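## Task

Secure the tube in the vise, then draw the pin with the red handle out of it without the clamped tube shifting. The entire pin must end up resting flat on the tray's floor, lower than the tray's rim, and the tube must still be clamped in its original spot. Moving the tray is allowed as long as it finishes upright on the table and not touching the tube or the vise's movable jaw. The robot must not be in contact with the tube or the movable jaw at the end, not even by way of a loose object, and nothing may count on the robot to stay in place. Finish by releasing and backing the gripper away.

## Robot and tools

Robot: one arm with six revolute joints and a two-finger parallel gripper. Joint order everywhere is waist, shoulder, elbow, wrist pitch, wrist yaw, wrist roll. Stated ranges in radians: waist -3.054 to 3.054, shoulder 0.000 to 3.142, elbow 0.000 to 2.356, wrist pitch -1.571 to 1.571, wrist yaw -1.571 to 1.571, wrist roll -3.142 to 3.142. True ends may sit up to 0.010 rad off these. The arm's base can be slightly tilted against the table.

Scene frame: origin on the table surface straight under the arm's base, +z up, +y to the left when facing along +x. Gripper frame: fingers extend along its +x, and they open and close along its y. end_effector_position marks the point between the finger pads, roughly 3 to 4 cm short of the fingertips; at long reach the printed value can be off from reality.

Tool execute_actions, argument actions: a list holding at most one item, or empty. An empty list ({"actions": []}) just reports the current state. A motion item is {"rows": [...], "steps": n}: rows is a list of 1 to 15 rows, each row exactly 7 numbers for this single arm: six absolute joint target angles in radians (same order and values as the Joint positions line), then the gripper opening. These are targets to go to, not offsets. Each row is used for one control step of 1/30 s; steps is 1 to 15 (default 15), and the final row is repeated if steps exceed the rows. A wait item is {"steps": n} with n up to 300, no rows; it sends nothing new and returns once that many steps have elapsed since the previous result. Optional pictures (true/false) chooses whether camera images are attached; by default they are.

Opening: a unitless scale from -1 to 1, +1 fully open (pad gap 0.088 m). Empty fingers close at about -0.80; values below that do not close further. Going from open to shut takes at least about 0.5 s. To hold something, command an opening well below grip_measured; the bigger the difference, the stronger the squeeze (up to roughly 34 N per pad). Readings can carry a constant error of about 1 mm. Very fast closing can push harder and sometimes forces the fingers back open.

Refusals and limits: a call is rejected (nothing sent) if any joint target exceeds its range end by over 0.010 rad and lies farther out than that joint's last reported angle. Targets beyond the real end are clipped there, and the result then prints "joint sent to its limit" (possibly about an earlier, still-running action); absence of that line does not prove more travel is available. Per step, each joint's target is kept within a lead of its measured angle: 0.211 rad for waist, shoulder, elbow; 0.213 wrist pitch; 0.267 wrist yaw; 0.228 wrist roll. If the targets would move the gripper over 70 mm from where it is, all are scaled back toward the measured angles, so big moves take several calls. Friction can leave joints short of target, especially at long reach, and tiny turns may not happen; check Joint positions after each move.

Between calls the arm keeps heading to the last row sent until it has nearly stopped or a step is HELD.

Result lines: state gives end_effector_position (m), end_effector_quat_wxyz, and linear/angular velocities (m/s, rad/s) in the scene frame. Joint positions and Joint velocities list the six joints (rad, rad/s) then the finger-pad gap (m, m/s). grip_measured is the measured opening on the command scale. "joint command not followed" means the controller's clearance check altered or blocked targets on some steps (mounting blocks and posts count as part of the arm). HELD flags steps where your row was not sent, wholly or partly. MOTOR HOT appears from 50 °C; at 95 °C an OVER-TEMPERATURE FAULT holds the arm until it cools, and if cooling fails within 30 to 60 s, power cuts and the arm goes limp, dropping anything held. Holding loads heats motors, even while idle.

Torque faults: if contact torque reaches a joint's load limit (N m: waist 17.4, shoulder 21.6, elbow 21.5, wrist pitch 5.67, wrist yaw 5.65, wrist roll 5.3; held weight counts), the arm freezes for 10 s and the rest of that call is skipped.

Tool zoom_image: camera is one of cam_high, cam_low, cam_wrist (each 504x504); region is [x0, y0, x1, y1] in pixels, origin top-left, at most 504 by 504. It returns a magnified crop of that camera's latest image.

Tool finished_scene: argument scene, the current scene's number. It ends that scene for good, reports success, and loads the next task. Replying without any tool call ends everything.

Typical order: look, close the vise on the tube, grasp the pin's handle, pull it straight out without disturbing the tube, lay it flat inside the tray, open, retreat, confirm, then finish.

Avoid: dropping things, slamming, hard pushes, knocking anything off the table, leaving the gripper touching the tube or movable jaw, and excess motor effort. Occasionally a loose object gets a brief external nudge.

Each tool is called after "Emit:" in YAML: its name, and indented under it one key for each argument.

## Session

Emit:
execute_actions:
  actions: []

Scene clock: 0.00 s of 6060.00 s.
end_effector_position=(+0.3500, +0.4108, +0.1533) grip_measured=+0.840 end_effector_quat_wxyz=(+0.723, -0.428, -0.076, +0.537) end_effector_velocity=(-0.005, +0.002, -0.001) end_effector_angular_velocity=(-0.007, +0.002, +0.026)
Joint positions: [ 0.381  1.611  0.863  1.178 -0.612 -0.297  0.08 ]
Joint velocities: [ 0.002 -0.002 -0.002  0.007 -0.022 -0.007 -0.   ]
Heat: hottest shoulder 29 °C (+0.0 °C/min).

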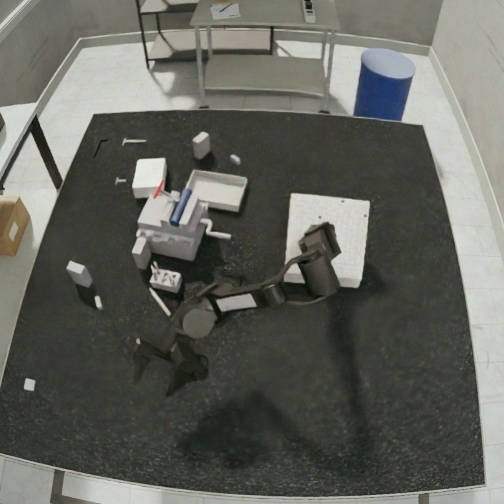

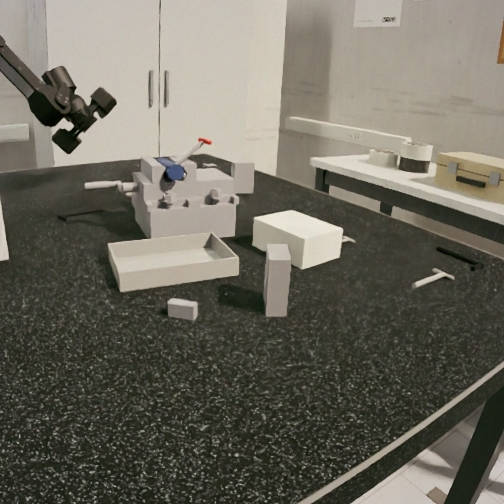

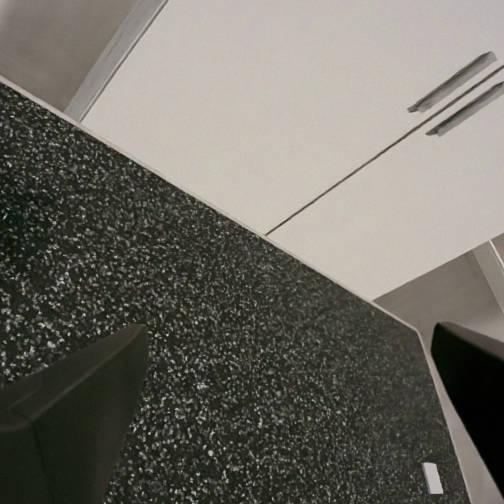

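Emit:
zoom_image:
  camera: "cam_low"
  region: [70,110,270,250]

Emit:
zoom_image:
  camera: "cam_high"
  region: [120,150,270,280]

Region (70, 110, 270, 250) of cam_low's 504x504 image, scaled by 2.520, with more detail than that image has; it fills the top 353 rows of this view, and the rest is white.

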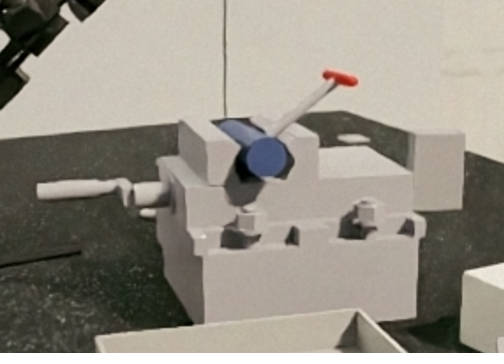

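Region (120, 150, 270, 280) of cam_high's 504x504 image, scaled by 3.360, with more detail than that image has; it fills the top 437 rows of this view, and the rest is white.

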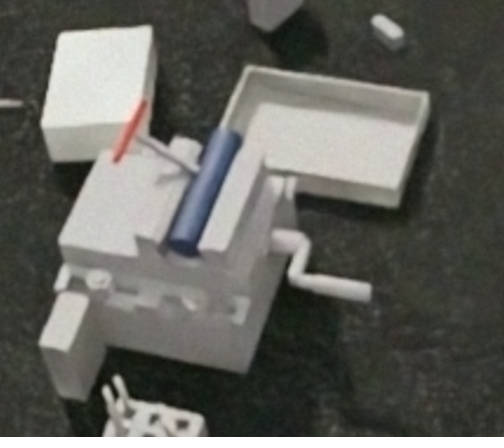

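Emit:
execute_actions:
  actions:
    - {"rows":[[-0.8,1.5,1.0,1.0,-0.573,2.417,1]],"steps":15}
  pictures: false

Emit:
execute_actions:
  actions:
    - {"steps":25}
  pictures: false

Emit:
execute_actions:
  actions:
    - {"rows":[[-0.8,1.75,1.19,-1.386,-0.573,2.417,1]],"steps":15}
  pictures: false

Emit:
execute_actions:
  actions:
    - {"steps":30}
  pictures: false

Emit:
execute_actions:
  actions:
    - {"rows":[[-0.8,1.897,1.19,-1.386,-0.573,2.417,1]],"steps":15}
  pictures: false

Emit:
execute_actions:
  actions:
    - {"steps":20}

Scene clock: 11.40 s of 6060.00 s.
end_effector_position=(+0.4352, +0.3067, +0.3245) grip_measured=+1.000 end_effector_quat_wxyz=(+0.891, -0.299, -0.047, +0.340) end_effector_velocity=(+0.088, -0.344, +0.343) end_effector_angular_velocity=(+0.896, -0.014, -0.991)
Joint positions: [-0.106  1.522  0.978  1.014 -0.583  0.249  0.088]
Joint velocities: [-1.15  -0.032  0.037 -0.081  0.007  1.223  0.   ]
Heat: hottest shoulder 31 °C (+10.5 °C/min).
Steps of this call (steps 1 to 327: nothing new was sent; steps 328 to 342: all 15 steps of this action). Readings (joint positions):
328: [0.374 1.606 0.871 1.156 -0.614 -0.273]
329: [0.352 1.601 0.883 1.128 -0.614 -0.241]
331: [0.293 1.586 0.909 1.095 -0.603 -0.176]
335: [0.156 1.547 0.952 1.051 -0.591 -0.033]
342: the state above

Scene clock: 12.23 s of 6060.00 s.
end_effector_position=(+0.3867, +0.1096, +0.5267) grip_measured=+1.000 end_effector_quat_wxyz=(+0.969, +0.163, -0.133, +0.127) end_effector_velocity=(-0.010, -0.014, +0.012) end_effector_angular_velocity=(+1.419, +0.273, +0.413)
Joint positions: [-0.789  1.506  0.988  1.003 -0.574  1.388  0.088]
Joint velocities: [-0.046 -0.002 -0.002 -0.007  0.007  1.516  0.   ]
Heat: hottest shoulder 31 °C (+9.8 °C/min).
Steps of this call (steps 1 to 25: the robot went on to your last target). Readings (joint positions):
1: [-0.144 1.521 0.980 1.012 -0.582 0.290]
2: [-0.183 1.521 0.981 1.010 -0.582 0.331]
4: [-0.260 1.519 0.982 1.007 -0.582 0.414]
8: [-0.414 1.516 0.984 1.005 -0.581 0.580]
25: the state above

Scene clock: 12.73 s of 6060.00 s.
end_effector_position=(+0.4367, -0.0350, +0.4477) grip_measured=+1.000 end_effector_quat_wxyz=(+0.727, +0.674, -0.047, -0.126) end_effector_velocity=(-0.049, -0.127, -0.183) end_effector_angular_velocity=(+2.301, +0.322, -0.865)
Joint positions: [-0.795  1.744  1.17   0.325 -0.577  2.11   0.088]
Joint velocities: [ 0.002  0.002  0.1   -1.399  0.007  1.516  0.   ]
Heat: hottest shoulder 31 °C (+9.4 °C/min).
Steps of this call (steps 1 to 15: all 15 steps of this action). Readings (joint positions):
1: [-0.790 1.525 1.012 0.972 -0.577 1.432]
2: [-0.790 1.554 1.053 0.935 -0.577 1.474]
4: [-0.791 1.613 1.109 0.857 -0.577 1.557]
8: [-0.794 1.708 1.150 0.662 -0.577 1.756]
15: the state above

Scene clock: 13.73 s of 6060.00 s.
end_effector_position=(+0.2728, -0.0328, +0.2554) grip_measured=+1.000 end_effector_quat_wxyz=(+0.120, +0.782, -0.060, -0.608) end_effector_velocity=(-0.208, +0.162, -0.097) end_effector_angular_velocity=(+0.954, +0.754, -0.761)
Joint positions: [-0.795  1.745  1.176 -1.108 -0.577  2.411  0.088]
Joint velocities: [ 0.002 -0.007 -0.002 -1.443 -0.037 -0.007  0.   ]
Heat: hottest shoulder 31 °C (+8.7 °C/min).
Steps of this call (steps 1 to 30: the robot went on to your last target). Readings (joint positions):
1: [-0.795 1.744 1.173 0.279 -0.577 2.160]
2: [-0.795 1.744 1.175 0.232 -0.577 2.210]
4: [-0.795 1.744 1.176 0.135 -0.577 2.293]
8: [-0.795 1.744 1.176 -0.056 -0.577 2.370]
30: the state above

Scene clock: 14.23 s of 6060.00 s.
end_effector_position=(+0.2337, -0.0198, +0.2219) grip_measured=+1.000 end_effector_quat_wxyz=(-0.043, +0.710, -0.053, -0.700) end_effector_velocity=(-0.011, +0.005, -0.003) end_effector_angular_velocity=(+0.053, +0.049, -0.047)
Joint positions: [-0.795  1.887  1.185 -1.377 -0.576  2.412  0.088]
Joint velocities: [-0.007  0.022 -0.002 -0.066  0.007 -0.007  0.   ]
Heat: hottest shoulder 31 °C (+8.4 °C/min).
Steps of this call (steps 1 to 15: all 15 steps of this action). Readings (joint positions):
1: [-0.795 1.761 1.178 -1.162 -0.577 2.411]
2: [-0.795 1.781 1.183 -1.207 -0.577 2.411]
4: [-0.795 1.833 1.185 -1.280 -0.577 2.411]
8: [-0.795 1.881 1.185 -1.347 -0.577 2.412]
15: the state above

Scene clock: 14.90 s of 6060.00 s.
end_effector_position=(+0.2330, -0.0193, +0.2215) grip_measured=+1.000 end_effector_quat_wxyz=(-0.047, +0.709, -0.052, -0.702) end_effector_velocity=(-0.003, +0.003, +0.000) end_effector_angular_velocity=(+0.022, +0.004, -0.012)
Joint positions: [-0.795  1.889  1.185 -1.383 -0.576  2.412  0.088]
Joint velocities: [-0.007  0.002 -0.002 -0.022 -0.007 -0.007  0.   ]
Heat: hottest shoulder 31 °C (+8.1 °C/min).
Steps of this call (steps 1 to 15: the robot went on to your last target; steps 16 to 20: nothing new was sent). Readings (joint positions):
1: [-0.795 1.888 1.185 -1.379 -0.576 2.412]
2: [-0.795 1.888 1.185 -1.380 -0.576 2.412]
4: [-0.795 1.889 1.185 -1.381 -0.576 2.412]
8: [-0.795 1.889 1.185 -1.382 -0.576 2.412]
20: the state above
The arm was judged still, so your last target was given up. Only a new action makes it travel on or press farther. Fingers that are still opening or closing keep moving.

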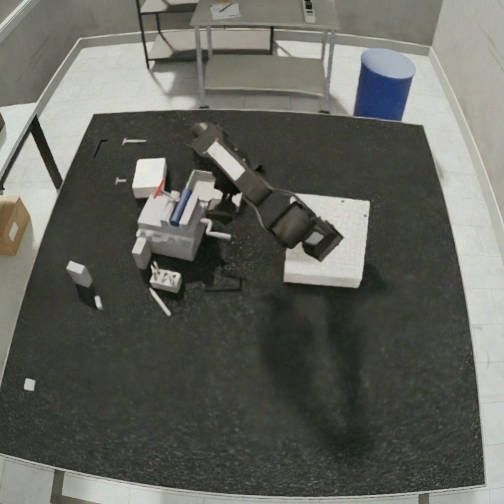

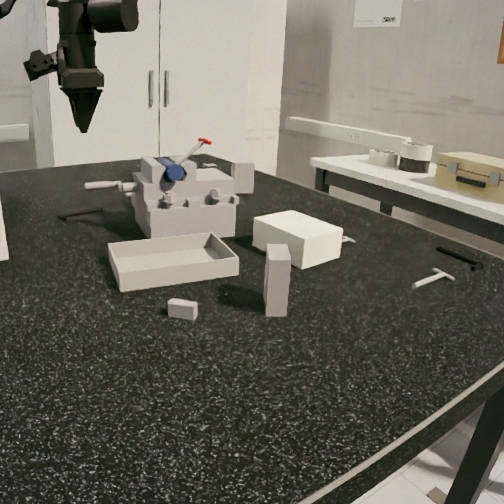

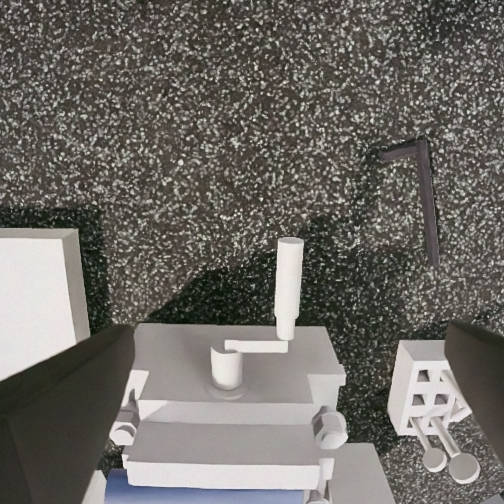

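Emit:
execute_actions:
  actions:
    - {"rows":[[-0.62,1.905,1.03,-1.11,-0.655,2.66,0.5]],"steps":15}
  pictures: false

Emit:
execute_actions:
  actions:
    - {"rows":[[-0.56,1.935,0.97,-0.98,-0.68,2.73,0.5],[-0.56,1.935,0.97,-0.98,-0.68,2.73,0.5],[-0.56,1.935,0.97,-0.98,-0.68,2.73,0.5],[-0.494,1.966,0.905,-0.836,-0.703,2.804,0.5]],"steps":15}

Scene clock: 29.80 s of 6060.00 s.
end_effector_position=(+0.2509, -0.0129, +0.1609) grip_measured=+0.510 end_effector_quat_wxyz=(-0.064, +0.705, -0.071, -0.702) end_effector_velocity=(+0.003, +0.008, -0.009) end_effector_angular_velocity=(+0.034, -0.025, +0.002)
Joint positions: [-0.623  1.904  1.042 -1.12  -0.648  2.649  0.064]
Joint velocities: [ 0.022 -0.007 -0.032  0.037 -0.051  0.022 -0.003]
Heat: hottest shoulder 30 °C (+2.0 °C/min).
Steps of this call (steps 1 to 432: nothing new was sent; steps 433 to 447: all 15 steps of this action). Readings (joint positions):
433: [-0.785 1.890 1.166 -1.346 -0.582 2.457]
434: [-0.755 1.888 1.142 -1.295 -0.596 2.504]
436: [-0.687 1.897 1.097 -1.220 -0.622 2.566]
440: [-0.631 1.904 1.054 -1.152 -0.640 2.623]
447: the state above

Scene clock: 30.30 s of 6060.00 s.
end_effector_position=(+0.2565, -0.0152, +0.1062) grip_measured=+0.500 end_effector_quat_wxyz=(-0.063, +0.706, -0.068, -0.702) end_effector_velocity=(+0.001, -0.001, -0.008) end_effector_angular_velocity=(-0.007, -0.016, +0.014)
Joint positions: [-0.498  1.958  0.917 -0.848 -0.696  2.794  0.064]
Joint velocities: [ 0.017 -0.002 -0.032  0.066 -0.007  0.022 -0.   ]
Heat: hottest shoulder 30 °C (+2.0 °C/min).
Steps of this call (steps 1 to 15: all 15 steps of this action). Readings (joint positions):
1: [-0.619 1.905 1.032 -1.095 -0.652 2.665]
2: [-0.608 1.906 1.022 -1.064 -0.658 2.678]
4: [-0.579 1.918 0.994 -1.005 -0.669 2.713]
8: [-0.514 1.951 0.936 -0.897 -0.688 2.769]
15: the state above

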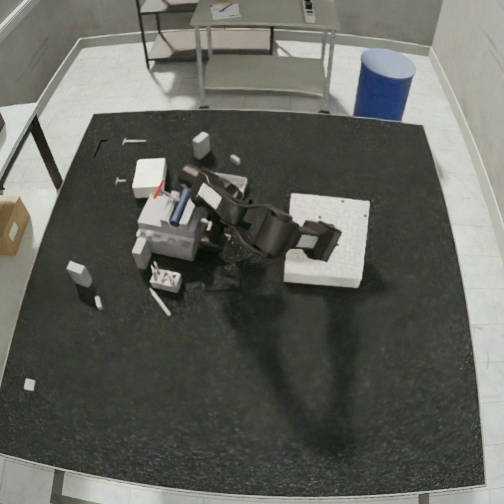

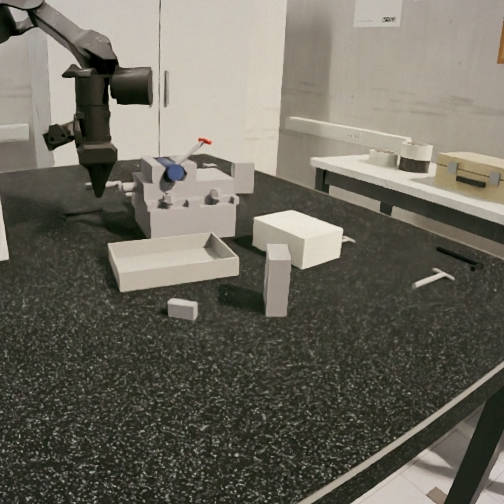

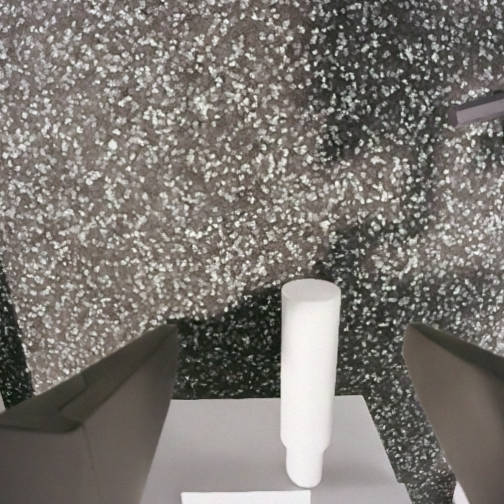

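Emit:
execute_actions:
  actions:
    - {"rows":[[-0.484,1.953,0.901,-0.837,-0.707,2.816,0],[-0.484,1.953,0.901,-0.837,-0.707,2.816,0],[-0.484,1.953,0.901,-0.837,-0.707,2.816,-0.3],[-0.484,1.953,0.901,-0.837,-0.707,2.816,-0.3],[-0.484,1.953,0.901,-0.837,-0.707,2.816,-0.4],[-0.484,1.953,0.901,-0.837,-0.707,2.816,-0.4],[-0.484,1.953,0.901,-0.837,-0.707,2.816,-0.5],[-0.484,1.953,0.901,-0.837,-0.707,2.816,-0.5],[-0.484,1.953,0.901,-0.837,-0.707,2.816,-0.6],[-0.484,1.953,0.901,-0.837,-0.707,2.816,-0.8]],"steps":15}
  pictures: false

Emit:
execute_actions:
  actions:
    - {"rows":[[-0.534,1.948,0.943,-0.922,-0.688,2.757,-0.8],[-0.534,1.948,0.943,-0.922,-0.688,2.757,-0.8],[-0.534,1.948,0.943,-0.922,-0.688,2.757,-0.8],[-0.593,1.972,0.983,-0.981,-0.665,2.687,-0.8],[-0.593,1.972,0.983,-0.981,-0.665,2.687,-0.8],[-0.593,1.972,0.983,-0.981,-0.665,2.687,-0.8],[-0.647,2.02,1.01,-0.999,-0.645,2.624,-0.8],[-0.647,2.02,1.01,-0.999,-0.645,2.624,-0.8],[-0.647,2.02,1.01,-0.999,-0.645,2.624,-0.8],[-0.68,2.078,1.016,-0.971,-0.632,2.585,-0.8]],"steps":12}

Emit:
execute_actions:
  actions:
    - {"rows":[[-0.684,2.131,1.001,-0.904,-0.631,2.581,-0.8],[-0.684,2.131,1.001,-0.904,-0.631,2.581,-0.8],[-0.684,2.131,1.001,-0.904,-0.631,2.581,-0.8],[-0.658,2.165,0.967,-0.817,-0.641,2.612,-0.8],[-0.658,2.165,0.967,-0.817,-0.641,2.612,-0.8],[-0.658,2.165,0.967,-0.817,-0.641,2.612,-0.8],[-0.608,2.17,0.925,-0.732,-0.66,2.671,-0.8],[-0.608,2.17,0.925,-0.732,-0.66,2.671,-0.8],[-0.608,2.17,0.925,-0.732,-0.66,2.671,-0.8],[-0.549,2.146,0.885,-0.673,-0.683,2.741,-0.8]],"steps":12}
  pictures: false

Emit:
execute_actions:
  actions:
    - {"rows":[[-0.495,2.098,0.858,-0.655,-0.703,2.804,-0.8],[-0.495,2.098,0.858,-0.655,-0.703,2.804,-0.8],[-0.495,2.098,0.858,-0.655,-0.703,2.804,-0.8],[-0.462,2.04,0.852,-0.683,-0.716,2.843,-0.8],[-0.462,2.04,0.852,-0.683,-0.716,2.843,-0.8],[-0.462,2.04,0.852,-0.683,-0.716,2.843,-0.8],[-0.458,1.987,0.867,-0.75,-0.717,2.847,-0.8],[-0.458,1.987,0.867,-0.75,-0.717,2.847,-0.8],[-0.458,1.987,0.867,-0.75,-0.717,2.847,-0.8],[-0.484,1.953,0.901,-0.837,-0.707,2.816,-0.8]],"steps":12}

Emit:
zoom_image:
  camera: "cam_low"
  region: [70,110,270,250]

Scene clock: 47.17 s of 6060.00 s.
end_effector_position=(+0.2555, -0.0123, +0.1018) grip_measured=-0.517 end_effector_quat_wxyz=(-0.068, +0.704, -0.068, -0.704) end_effector_velocity=(-0.001, +0.002, +0.000) end_effector_angular_velocity=(+0.009, -0.001, +0.001)
Joint positions: [-0.484  1.96   0.908 -0.838 -0.706  2.81   0.014]
Joint velocities: [-0.002 -0.002 -0.002 -0.007 -0.007 -0.007 -0.   ]
Heat: hottest waist 30 °C (+1.3 °C/min).
Steps of this call (steps 1 to 15: the robot went on to your last target; steps 16 to 491: nothing new was sent; steps 492 to 506: all 15 steps of this action). Readings (joint positions):
492: [-0.494 1.960 0.911 -0.839 -0.698 2.801]
493: [-0.492 1.960 0.911 -0.839 -0.699 2.803]
495: [-0.488 1.960 0.911 -0.839 -0.700 2.806]
499: [-0.485 1.960 0.909 -0.839 -0.701 2.809]
506: the state above

Scene clock: 47.57 s of 6060.00 s.
end_effector_position=(+0.2494, -0.0401, +0.1340) grip_measured=-0.521 end_effector_quat_wxyz=(-0.070, +0.708, -0.061, -0.701) end_effector_velocity=(-0.025, -0.159, +0.033) end_effector_angular_velocity=(-0.196, -0.023, +0.025)
Joint positions: [-0.636  2.016  0.998 -0.984 -0.665  2.622  0.013]
Joint velocities: [-0.398  0.32   0.139  0.081  0.3   -0.374 -0.001]
Heat: hottest waist 30 °C (+1.3 °C/min).
Steps of this call (steps 1 to 12: all 12 steps of this action). Readings (joint positions):
1: [-0.487 1.959 0.910 -0.843 -0.707 2.806]
2: [-0.494 1.959 0.915 -0.856 -0.708 2.796]
4: [-0.512 1.959 0.932 -0.889 -0.705 2.770]
8: [-0.575 1.975 0.973 -0.961 -0.684 2.692]
12: the state above

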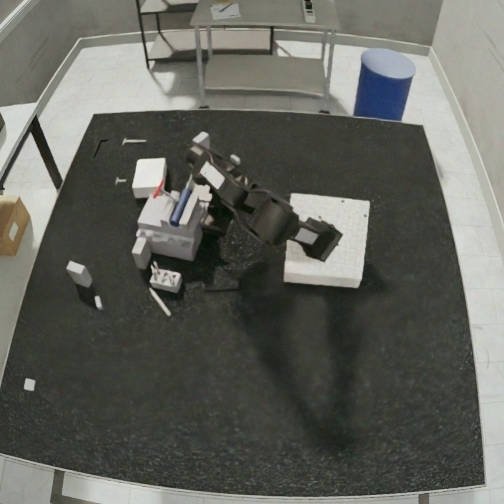

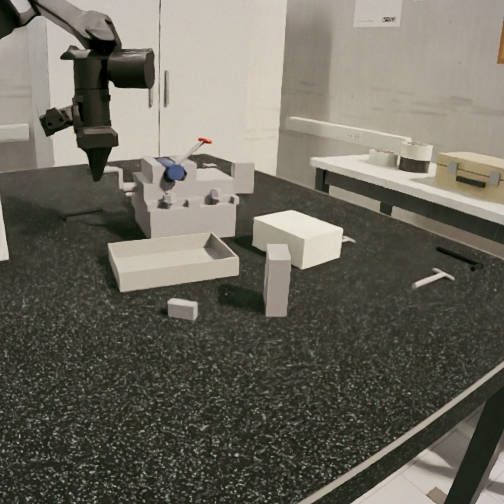

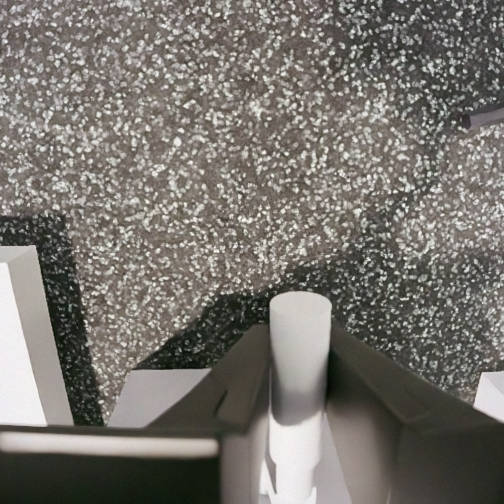

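Scene clock: 47.97 s of 6060.00 s.
end_effector_position=(+0.2453, -0.0733, +0.0883) grip_measured=-0.520 end_effector_quat_wxyz=(-0.051, +0.706, -0.075, -0.702) end_effector_velocity=(+0.010, +0.065, -0.120) end_effector_angular_velocity=(+0.030, +0.049, +0.010)
Joint positions: [-0.6    2.146  0.92  -0.722 -0.639  2.674  0.014]
Joint velocities: [ 0.432 -0.002 -0.281  0.505 -0.154  0.447 -0.001]
Heat: hottest waist 30 °C (+1.3 °C/min).
Steps of this call (steps 1 to 12: all 12 steps of this action). Readings (joint positions):
1: [-0.649 2.031 1.001 -0.977 -0.654 2.611]
2: [-0.661 2.045 1.001 -0.962 -0.642 2.601]
4: [-0.675 2.080 0.998 -0.922 -0.628 2.590]
8: [-0.657 2.136 0.965 -0.817 -0.629 2.610]
12: the state above

Scene clock: 48.37 s of 6060.00 s.
end_effector_position=(+0.2542, -0.0159, +0.0863) grip_measured=-0.524 end_effector_quat_wxyz=(-0.066, +0.700, -0.060, -0.708) end_effector_velocity=(+0.013, +0.065, +0.121) end_effector_angular_velocity=(-0.065, -0.079, +0.021)
Joint positions: [-0.459  1.999  0.886 -0.773 -0.716  2.817  0.013]
Joint velocities: [-0.105 -0.442  0.125 -0.52   0.051 -0.066 -0.001]
Heat: hottest waist 30 °C (+1.2 °C/min).
Steps of this call (steps 1 to 12: all 12 steps of this action). Readings (joint positions):
1: [-0.583 2.144 0.909 -0.703 -0.644 2.693]
2: [-0.563 2.140 0.898 -0.685 -0.650 2.714]
4: [-0.528 2.127 0.884 -0.666 -0.666 2.750]
8: [-0.466 2.073 0.871 -0.687 -0.707 2.807]
12: the state above

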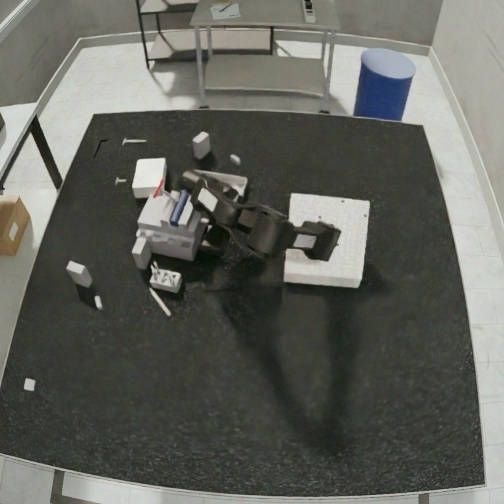

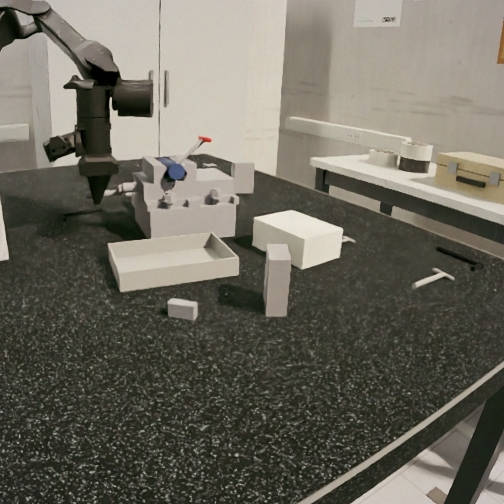

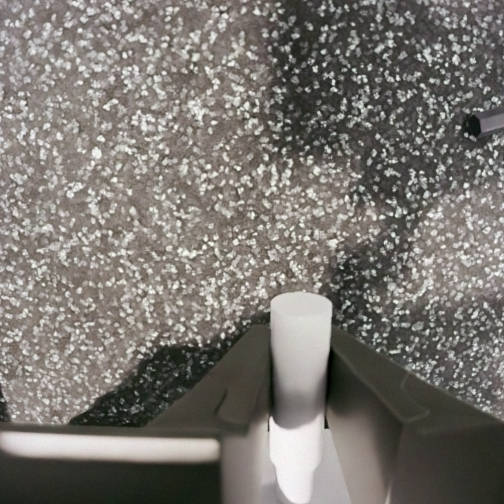

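Region (70, 110, 270, 250) of cam_low's 504x504 image, scaled by 2.520, with more detail than that image has; it fills the top 353 rows of this view, and the rest is white.

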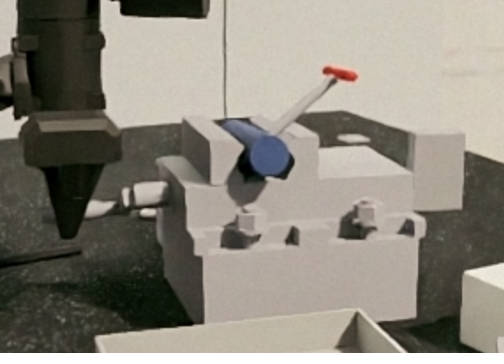

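Emit:
execute_actions:
  actions:
    - {"rows":[[-0.534,1.948,0.943,-0.922,-0.688,2.757,-0.8],[-0.534,1.948,0.943,-0.922,-0.688,2.757,-0.8],[-0.534,1.948,0.943,-0.922,-0.688,2.757,-0.8],[-0.593,1.972,0.983,-0.981,-0.665,2.687,-0.8],[-0.593,1.972,0.983,-0.981,-0.665,2.687,-0.8],[-0.593,1.972,0.983,-0.981,-0.665,2.687,-0.8],[-0.647,2.02,1.01,-0.999,-0.645,2.624,-0.8],[-0.647,2.02,1.01,-0.999,-0.645,2.624,-0.8],[-0.647,2.02,1.01,-0.999,-0.645,2.624,-0.8],[-0.68,2.078,1.016,-0.971,-0.632,2.585,-0.8]],"steps":12}
  pictures: false

Emit:
execute_actions:
  actions:
    - {"rows":[[-0.684,2.131,1.001,-0.904,-0.631,2.581,-0.8],[-0.684,2.131,1.001,-0.904,-0.631,2.581,-0.8],[-0.684,2.131,1.001,-0.904,-0.631,2.581,-0.8],[-0.658,2.165,0.967,-0.817,-0.641,2.612,-0.8],[-0.658,2.165,0.967,-0.817,-0.641,2.612,-0.8],[-0.658,2.165,0.967,-0.817,-0.641,2.612,-0.8],[-0.608,2.17,0.925,-0.732,-0.66,2.671,-0.8],[-0.608,2.17,0.925,-0.732,-0.66,2.671,-0.8],[-0.608,2.17,0.925,-0.732,-0.66,2.671,-0.8],[-0.549,2.146,0.885,-0.673,-0.683,2.741,-0.8]],"steps":12}
  pictures: false

Emit:
execute_actions:
  actions:
    - {"rows":[[-0.495,2.098,0.858,-0.655,-0.703,2.804,-0.8],[-0.495,2.098,0.858,-0.655,-0.703,2.804,-0.8],[-0.495,2.098,0.858,-0.655,-0.703,2.804,-0.8],[-0.462,2.04,0.852,-0.683,-0.716,2.843,-0.8],[-0.462,2.04,0.852,-0.683,-0.716,2.843,-0.8],[-0.462,2.04,0.852,-0.683,-0.716,2.843,-0.8],[-0.458,1.987,0.867,-0.75,-0.717,2.847,-0.8],[-0.458,1.987,0.867,-0.75,-0.717,2.847,-0.8],[-0.458,1.987,0.867,-0.75,-0.717,2.847,-0.8],[-0.484,1.953,0.901,-0.837,-0.707,2.816,-0.8]],"steps":12}

Emit:
zoom_image:
  camera: "cam_low"
  region: [130,125,230,205]

Scene clock: 61.07 s of 6060.00 s.
end_effector_position=(+0.2495, -0.0396, +0.1336) grip_measured=-0.526 end_effector_quat_wxyz=(-0.067, +0.707, -0.058, -0.702) end_effector_velocity=(-0.027, -0.158, +0.036) end_effector_angular_velocity=(-0.191, -0.024, +0.012)
Joint positions: [-0.633  2.015  0.998 -0.984 -0.664  2.616  0.013]
Joint velocities: [-0.408  0.315  0.139  0.066  0.3   -0.374 -0.   ]
Heat: hottest waist 31 °C (+1.0 °C/min).
Steps of this call (steps 1 to 30: the robot went on to your last target; steps 31 to 369: nothing new was sent; steps 370 to 381: all 12 steps of this action). Readings (joint positions):
370: [-0.480 1.962 0.906 -0.832 -0.706 2.797]
371: [-0.488 1.962 0.914 -0.851 -0.706 2.785]
373: [-0.509 1.960 0.932 -0.888 -0.702 2.759]
377: [-0.571 1.974 0.973 -0.960 -0.682 2.684]
381: the state above

Scene clock: 61.47 s of 6060.00 s.
end_effector_position=(+0.2452, -0.0733, +0.0881) grip_measured=-0.524 end_effector_quat_wxyz=(-0.049, +0.706, -0.074, -0.703) end_effector_velocity=(+0.015, +0.067, -0.119) end_effector_angular_velocity=(+0.037, +0.037, +0.005)
Joint positions: [-0.599  2.146  0.92  -0.722 -0.637  2.67   0.013]
Joint velocities: [ 0.437 -0.002 -0.271  0.505 -0.168  0.462 -0.   ]
Heat: hottest waist 31 °C (+1.0 °C/min).
Steps of this call (steps 1 to 12: all 12 steps of this action). Readings (joint positions):
1: [-0.646 2.030 1.000 -0.978 -0.653 2.605]
2: [-0.659 2.043 1.001 -0.962 -0.641 2.596]
4: [-0.673 2.079 0.998 -0.921 -0.625 2.584]
8: [-0.655 2.135 0.965 -0.817 -0.627 2.604]
12: the state above

Scene clock: 61.87 s of 6060.00 s.
end_effector_position=(+0.2540, -0.0159, +0.0860) grip_measured=-0.527 end_effector_quat_wxyz=(-0.065, +0.700, -0.059, -0.709) end_effector_velocity=(+0.014, +0.059, +0.121) end_effector_angular_velocity=(-0.096, -0.078, +0.013)
Joint positions: [-0.458  1.999  0.885 -0.772 -0.715  2.814  0.013]
Joint velocities: [-0.11  -0.437  0.129 -0.505  0.081 -0.051 -0.   ]
Heat: hottest waist 31 °C (+1.0 °C/min).
Steps of this call (steps 1 to 12: all 12 steps of this action). Readings (joint positions):
1: [-0.582 2.144 0.909 -0.703 -0.642 2.689]
2: [-0.563 2.141 0.898 -0.685 -0.648 2.710]
4: [-0.528 2.127 0.883 -0.665 -0.666 2.746]
8: [-0.466 2.073 0.870 -0.685 -0.707 2.804]
12: the state above

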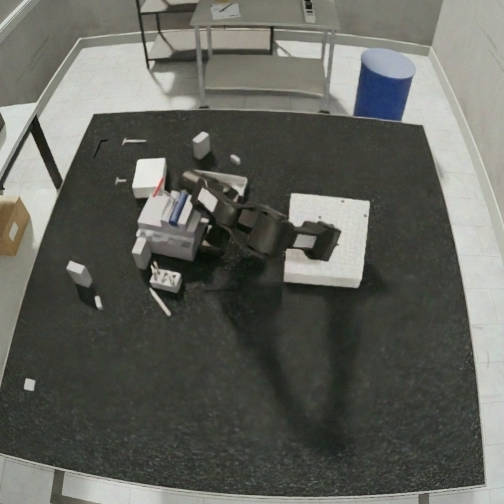

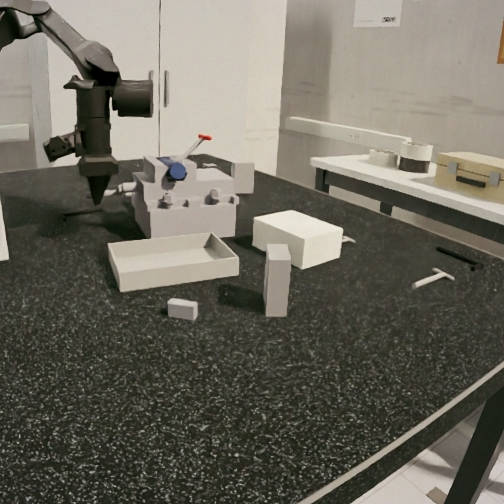

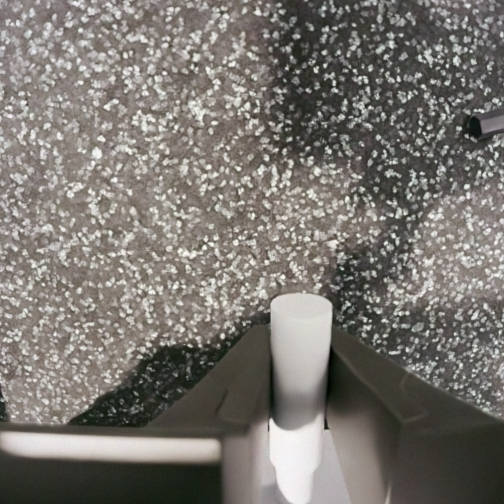

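Region (130, 125, 230, 205) of cam_low's 504x504 image, scaled by 5.040, with more detail than that image has; it fills the top 403 rows of this view, and the rest is white.

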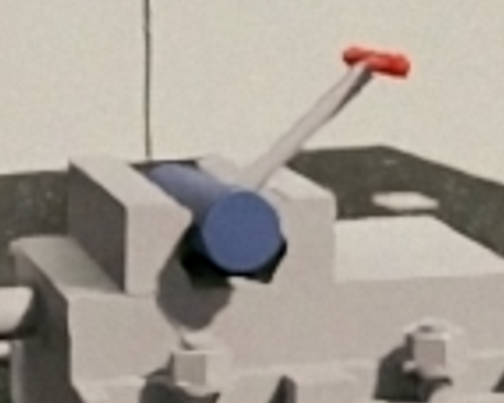

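Emit:
execute_actions:
  actions:
    - {"rows":[[-0.484,1.953,0.901,-0.837,-0.707,2.816,0.5],[-0.484,1.953,0.901,-0.837,-0.707,2.816,0.5],[-0.484,1.953,0.901,-0.837,-0.707,2.816,0.5],[-0.484,1.953,0.901,-0.837,-0.707,2.816,0.5],[-0.484,1.953,0.901,-0.837,-0.707,2.816,0.5],[-0.484,1.953,0.901,-0.837,-0.707,2.816,0.5],[-0.62,1.905,1.03,-1.11,-0.655,2.66,0.5]],"steps":15}
  pictures: false

Emit:
execute_actions:
  actions:
    - {"rows":[[-0.83,1.9,1.25,-1.2,-0.7,1.132,1]],"steps":15}
  pictures: false

Emit:
execute_actions:
  actions:
    - {"rows":[[-0.8,2.15,1.6,-1.2,-0.737,1.132,1]],"steps":15}
  pictures: false

Emit:
execute_actions:
  actions:
    - {"rows":[[-0.74,2.285,1.695,-1.177,-0.737,1.132,1]],"steps":15}

Scene clock: 78.17 s of 6060.00 s.
end_effector_position=(+0.2493, -0.0131, +0.1501) grip_measured=+0.475 end_effector_quat_wxyz=(-0.077, +0.704, -0.073, -0.702) end_effector_velocity=(-0.030, +0.013, +0.017) end_effector_angular_velocity=(+0.046, +0.137, -0.030)
Joint positions: [-0.608  1.915  1.01  -1.078 -0.666  2.681  0.062]
Joint velocities: [-0.042 -0.002  0.051 -0.256  0.066 -0.125  0.009]
Heat: hottest waist 32 °C (+1.0 °C/min).
Steps of this call (steps 1 to 30: the robot went on to your last target; steps 31 to 474: nothing new was sent; steps 475 to 489: all 15 steps of this action). Readings (joint positions):
475: [-0.477 1.960 0.901 -0.825 -0.704 2.800]
476: [-0.477 1.960 0.901 -0.828 -0.704 2.806]
478: [-0.478 1.960 0.901 -0.838 -0.704 2.810]
482: [-0.514 1.955 0.936 -0.930 -0.693 2.760]
489: the state above

Scene clock: 78.67 s of 6060.00 s.
end_effector_position=(+0.2771, -0.0412, +0.2392) grip_measured=+0.993 end_effector_quat_wxyz=(+0.186, +0.762, +0.110, -0.610) end_effector_velocity=(+0.007, +0.000, +0.018) end_effector_angular_velocity=(-0.360, +0.042, +1.489)
Joint positions: [-0.821  1.904  1.232 -1.194 -0.694  1.961  0.088]
Joint velocities: [-0.027 -0.007  0.046 -0.022 -0.022 -1.531  0.004]
Heat: hottest waist 32 °C (+1.0 °C/min).
Steps of this call (steps 1 to 15: all 15 steps of this action). Readings (joint positions):
1: [-0.620 1.915 1.030 -1.108 -0.666 2.646]
2: [-0.647 1.918 1.056 -1.125 -0.668 2.608]
4: [-0.715 1.917 1.126 -1.144 -0.678 2.516]
8: [-0.805 1.904 1.210 -1.178 -0.688 2.315]
15: the state above

Scene clock: 79.17 s of 6060.00 s.
end_effector_position=(+0.3478, -0.0771, +0.2702) grip_measured=+1.000 end_effector_quat_wxyz=(+0.493, +0.640, +0.317, -0.497) end_effector_velocity=(+0.011, -0.009, +0.001) end_effector_angular_velocity=(-0.253, +0.067, +0.804)
Joint positions: [-0.8    2.132  1.579 -1.197 -0.731  1.237  0.088]
Joint velocities: [ 0.002  0.056  0.066 -0.007 -0.007 -0.842  0.   ]
Heat: hottest waist 32 °C (+2.0 °C/min).
Steps of this call (steps 1 to 15: all 15 steps of this action). Readings (joint positions):
1: [-0.820 1.928 1.260 -1.218 -0.696 1.912]
2: [-0.817 1.964 1.305 -1.216 -0.708 1.863]
4: [-0.810 2.045 1.403 -1.193 -0.718 1.760]
8: [-0.802 2.120 1.522 -1.195 -0.726 1.558]
15: the state above

Scene clock: 79.67 s of 6060.00 s.
end_effector_position=(+0.3746, -0.0931, +0.2409) grip_measured=+1.000 end_effector_quat_wxyz=(+0.516, +0.601, +0.370, -0.486) end_effector_velocity=(+0.003, +0.001, +0.004) end_effector_angular_velocity=(-0.008, -0.008, +0.040)
Joint positions: [-0.737  2.276  1.682 -1.18  -0.732  1.14   0.088]
Joint velocities: [-0.002  0.002  0.017 -0.007 -0.007 -0.037  0.   ]
Heat: hottest waist 32 °C (+2.0 °C/min).
Steps of this call (steps 1 to 15: all 15 steps of this action). Readings (joint positions):
1: [-0.798 2.151 1.596 -1.207 -0.731 1.215]
2: [-0.790 2.173 1.620 -1.197 -0.731 1.197]
4: [-0.768 2.218 1.652 -1.181 -0.732 1.172]
8: [-0.739 2.269 1.665 -1.181 -0.732 1.150]
15: the state above

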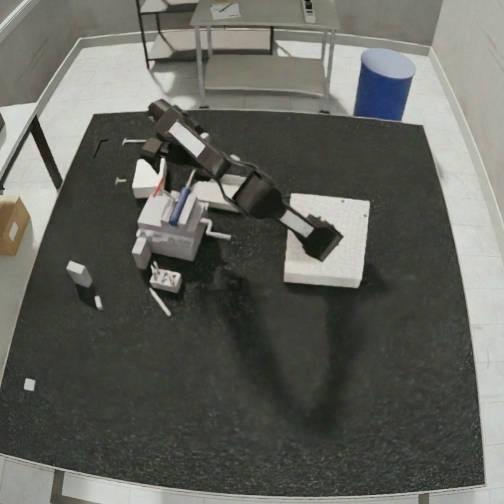

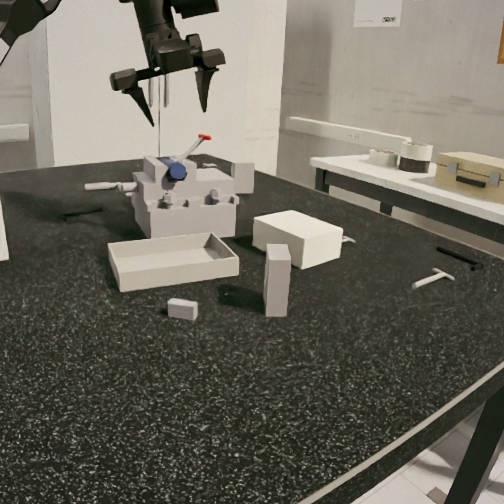

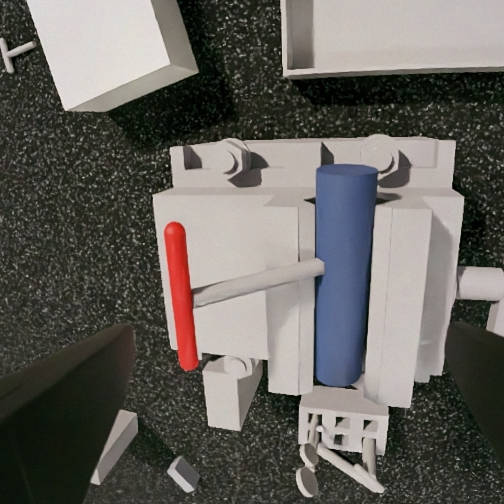

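Emit:
execute_actions:
  actions:
    - {"rows":[[-0.716,2.36,1.83,-1.217,-0.741,1.165,1]],"steps":12}
  pictures: false

Emit:
execute_actions:
  actions:
    - {"rows":[[-0.69,2.35,1.74,-1.12,-0.746,1.2,1],[-0.69,2.35,1.74,-1.12,-0.746,1.2,1],[-0.69,2.35,1.74,-1.12,-0.746,1.2,1],[-0.66,2.34,1.66,-1.025,-0.75,1.24,1],[-0.66,2.34,1.66,-1.025,-0.75,1.24,1],[-0.66,2.34,1.66,-1.025,-0.75,1.24,1],[-0.633,2.33,1.575,-0.93,-0.756,1.275,1]],"steps":15}

Scene clock: 84.67 s of 6060.00 s.
end_effector_position=(+0.3972, -0.0965, +0.2443) grip_measured=+1.000 end_effector_quat_wxyz=(+0.522, +0.596, +0.372, -0.483) end_effector_velocity=(+0.006, +0.000, +0.003) end_effector_angular_velocity=(+0.021, -0.013, -0.005)
Joint positions: [-0.714  2.346  1.811 -1.212 -0.735  1.158  0.088]
Joint velocities: [-0.002  0.022  0.042 -0.022 -0.022  0.007  0.   ]
Heat: hottest waist 32 °C (+2.0 °C/min).
Steps of this call (steps 1 to 15: the robot went on to your last target; steps 16 to 138: nothing new was sent; steps 139 to 150: all 12 steps of this action). Readings (joint positions):
139: [-0.736 2.288 1.704 -1.196 -0.732 1.138]
140: [-0.733 2.302 1.731 -1.197 -0.733 1.141]
142: [-0.726 2.324 1.771 -1.196 -0.734 1.147]
146: [-0.716 2.341 1.801 -1.209 -0.735 1.155]
150: the state above

Scene clock: 85.17 s of 6060.00 s.
end_effector_position=(+0.3977, -0.1005, +0.1796) grip_measured=+1.000 end_effector_quat_wxyz=(+0.513, +0.598, +0.377, -0.487) end_effector_velocity=(+0.003, -0.007, -0.008) end_effector_angular_velocity=(-0.017, -0.047, -0.003)
Joint positions: [-0.629  2.346  1.596 -0.948 -0.75   1.263  0.088]
Joint velocities: [ 0.002 -0.012 -0.066  0.125 -0.007  0.051  0.   ]
Heat: hottest waist 32 °C (+2.0 °C/min).
Steps of this call (steps 1 to 15: all 15 steps of this action). Readings (joint positions):
1: [-0.713 2.347 1.805 -1.200 -0.736 1.165]
2: [-0.711 2.347 1.797 -1.181 -0.738 1.172]
4: [-0.702 2.347 1.767 -1.135 -0.739 1.189]
8: [-0.665 2.346 1.671 -1.028 -0.745 1.232]
15: the state above

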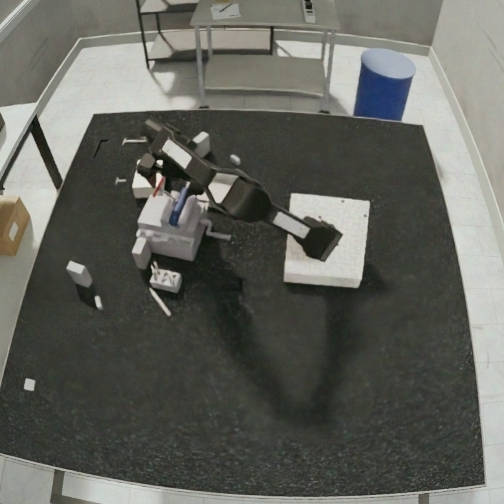

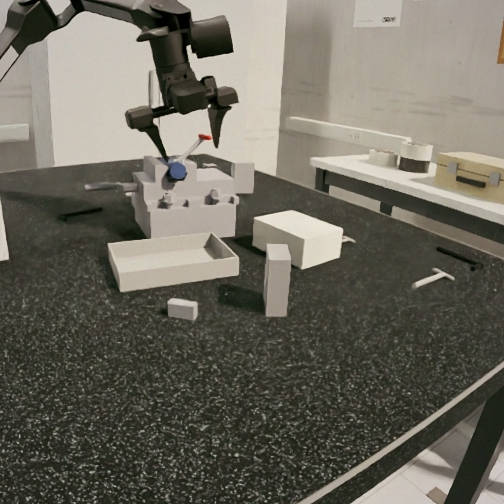

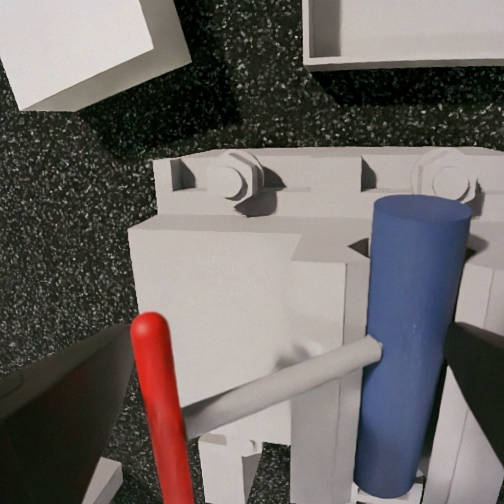

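Emit:
execute_actions:
  actions:
    - {"rows":[[-0.65,2.31,1.58,-0.955,-0.753,1.25,1],[-0.65,2.31,1.58,-0.955,-0.753,1.25,1],[-0.65,2.31,1.58,-0.955,-0.753,1.25,1],[-0.66,2.28,1.53,-0.947,-0.752,1.24,1],[-0.66,2.28,1.53,-0.947,-0.752,1.24,1],[-0.66,2.28,1.53,-0.947,-0.752,1.24,1],[-0.672,2.254,1.491,-0.941,-0.75,1.228,1],[-0.672,2.254,1.491,-0.941,-0.75,1.228,1],[-0.672,2.254,1.491,-0.941,-0.75,1.228,1],[-0.685,2.225,1.445,-0.936,-0.748,1.21,1],[-0.685,2.225,1.445,-0.936,-0.748,1.21,1],[-0.685,2.225,1.445,-0.936,-0.748,1.21,1],[-0.7,2.195,1.397,-0.932,-0.745,1.191,1]],"steps":15}
  pictures: false

Emit:
execute_actions:
  actions:
    - {"rows":[[-0.7,2.195,1.397,-0.932,-0.745,1.191,0.9],[-0.7,2.195,1.397,-0.932,-0.745,1.191,0.8],[-0.7,2.195,1.397,-0.932,-0.745,1.191,0.7],[-0.7,2.195,1.397,-0.932,-0.745,1.191,0.6],[-0.7,2.195,1.397,-0.932,-0.745,1.191,0.5],[-0.7,2.195,1.397,-0.932,-0.745,1.191,0.4],[-0.7,2.195,1.397,-0.932,-0.745,1.191,0.3],[-0.7,2.195,1.397,-0.932,-0.745,1.191,0.2],[-0.7,2.195,1.397,-0.932,-0.745,1.191,0.1],[-0.7,2.195,1.397,-0.932,-0.745,1.191,0],[-0.7,2.195,1.397,-0.932,-0.745,1.191,-0.1],[-0.7,2.195,1.397,-0.932,-0.745,1.191,-0.2]],"steps":15}
  pictures: false

Emit:
execute_actions:
  actions:
    - {"steps":12}

Emit:
zoom_image:
  camera: "cam_low"
  region: [120,105,230,205]

Scene clock: 96.57 s of 6060.00 s.
end_effector_position=(+0.3665, -0.0933, +0.1952) grip_measured=+1.000 end_effector_quat_wxyz=(+0.520, +0.604, +0.369, -0.478) end_effector_velocity=(-0.081, +0.011, +0.006) end_effector_angular_velocity=(+0.073, -0.055, -0.011)
Joint positions: [-0.687  2.227  1.449 -0.934 -0.754  1.211  0.088]
Joint velocities: [-0.134 -0.212 -0.374  0.051 -0.066 -0.139  0.   ]
Heat: hottest waist 34 °C (+4.0 °C/min).
Steps of this call (steps 1 to 30: the robot went on to your last target; steps 31 to 327: nothing new was sent; steps 328 to 342: all 15 steps of this action). Readings (joint positions):
328: [-0.630 2.343 1.583 -0.933 -0.750 1.270]
329: [-0.631 2.341 1.583 -0.937 -0.751 1.269]
331: [-0.637 2.331 1.577 -0.942 -0.750 1.262]
335: [-0.654 2.295 1.539 -0.942 -0.751 1.247]
342: the state above

Scene clock: 97.07 s of 6060.00 s.
end_effector_position=(+0.3566, -0.0930, +0.1948) grip_measured=-0.056 end_effector_quat_wxyz=(+0.518, +0.604, +0.368, -0.480) end_effector_velocity=(-0.001, +0.001, +0.000) end_effector_angular_velocity=(+0.008, -0.001, +0.003)
Joint positions: [-0.7    2.205  1.408 -0.93  -0.75   1.197  0.036]
Joint velocities: [-0.002 -0.002 -0.002 -0.007 -0.007 -0.007 -0.057]
Heat: hottest waist 34 °C (+4.1 °C/min).
Steps of this call (steps 1 to 15: all 15 steps of this action). Readings (joint positions):
1: [-0.691 2.222 1.439 -0.932 -0.754 1.208]
2: [-0.694 2.218 1.433 -0.930 -0.754 1.206]
4: [-0.699 2.211 1.426 -0.928 -0.752 1.202]
8: [-0.702 2.205 1.417 -0.928 -0.752 1.198]
15: the state above

Scene clock: 97.47 s of 6060.00 s.
end_effector_position=(+0.3564, -0.0930, +0.1946) grip_measured=-0.194 end_effector_quat_wxyz=(+0.518, +0.604, +0.368, -0.480) end_effector_velocity=(+0.000, +0.004, +0.002) end_effector_angular_velocity=(+0.017, -0.012, +0.009)
Joint positions: [-0.7    2.205  1.407 -0.93  -0.75   1.197  0.03 ]
Joint velocities: [-0.002 -0.007 -0.002 -0.007 -0.022 -0.007 -0.002]
Heat: hottest waist 34 °C (+4.0 °C/min).
Steps of this call (steps 1 to 12: the robot went on to your last target). Readings (joint positions):
1: [-0.700 2.205 1.408 -0.930 -0.750 1.197]
2: [-0.700 2.205 1.407 -0.930 -0.750 1.197]
4: [-0.700 2.205 1.407 -0.930 -0.750 1.197]
8: [-0.700 2.205 1.407 -0.930 -0.750 1.197]
12: the state above

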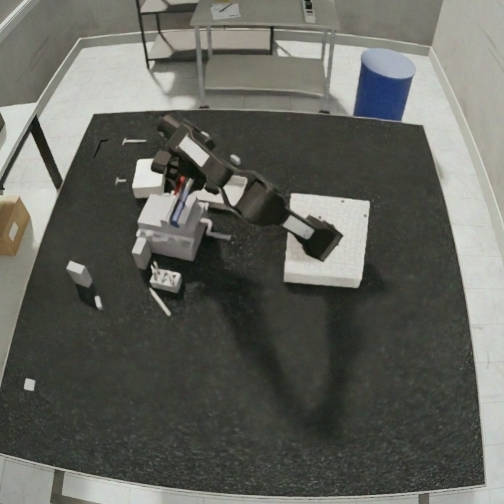

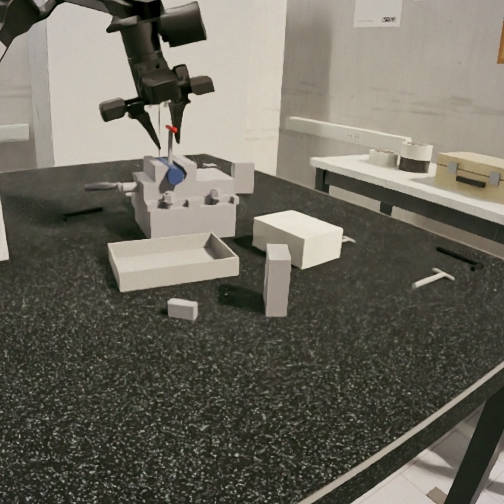

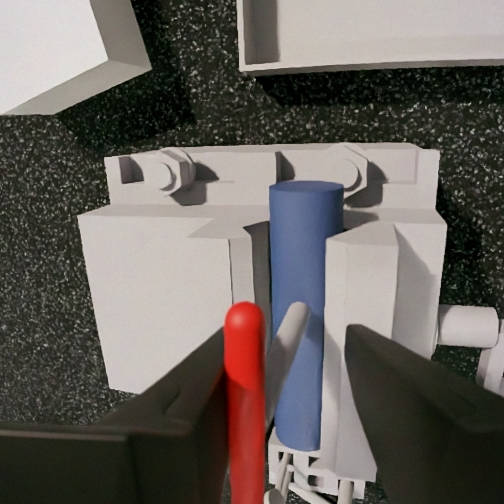

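Region (120, 105, 230, 205) of cam_low's 504x504 image, scaled by 4.582, with more detail than that image has; it fills the top 458 rows of this view, and the rest is white.

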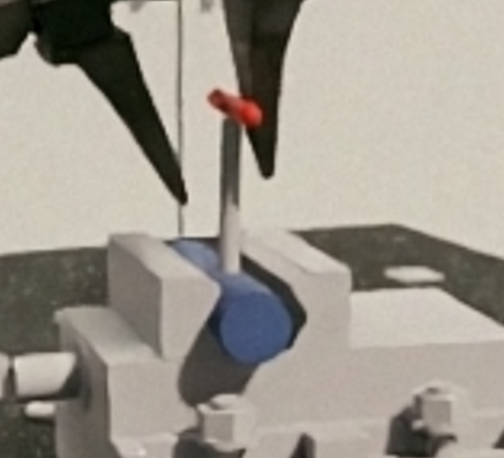

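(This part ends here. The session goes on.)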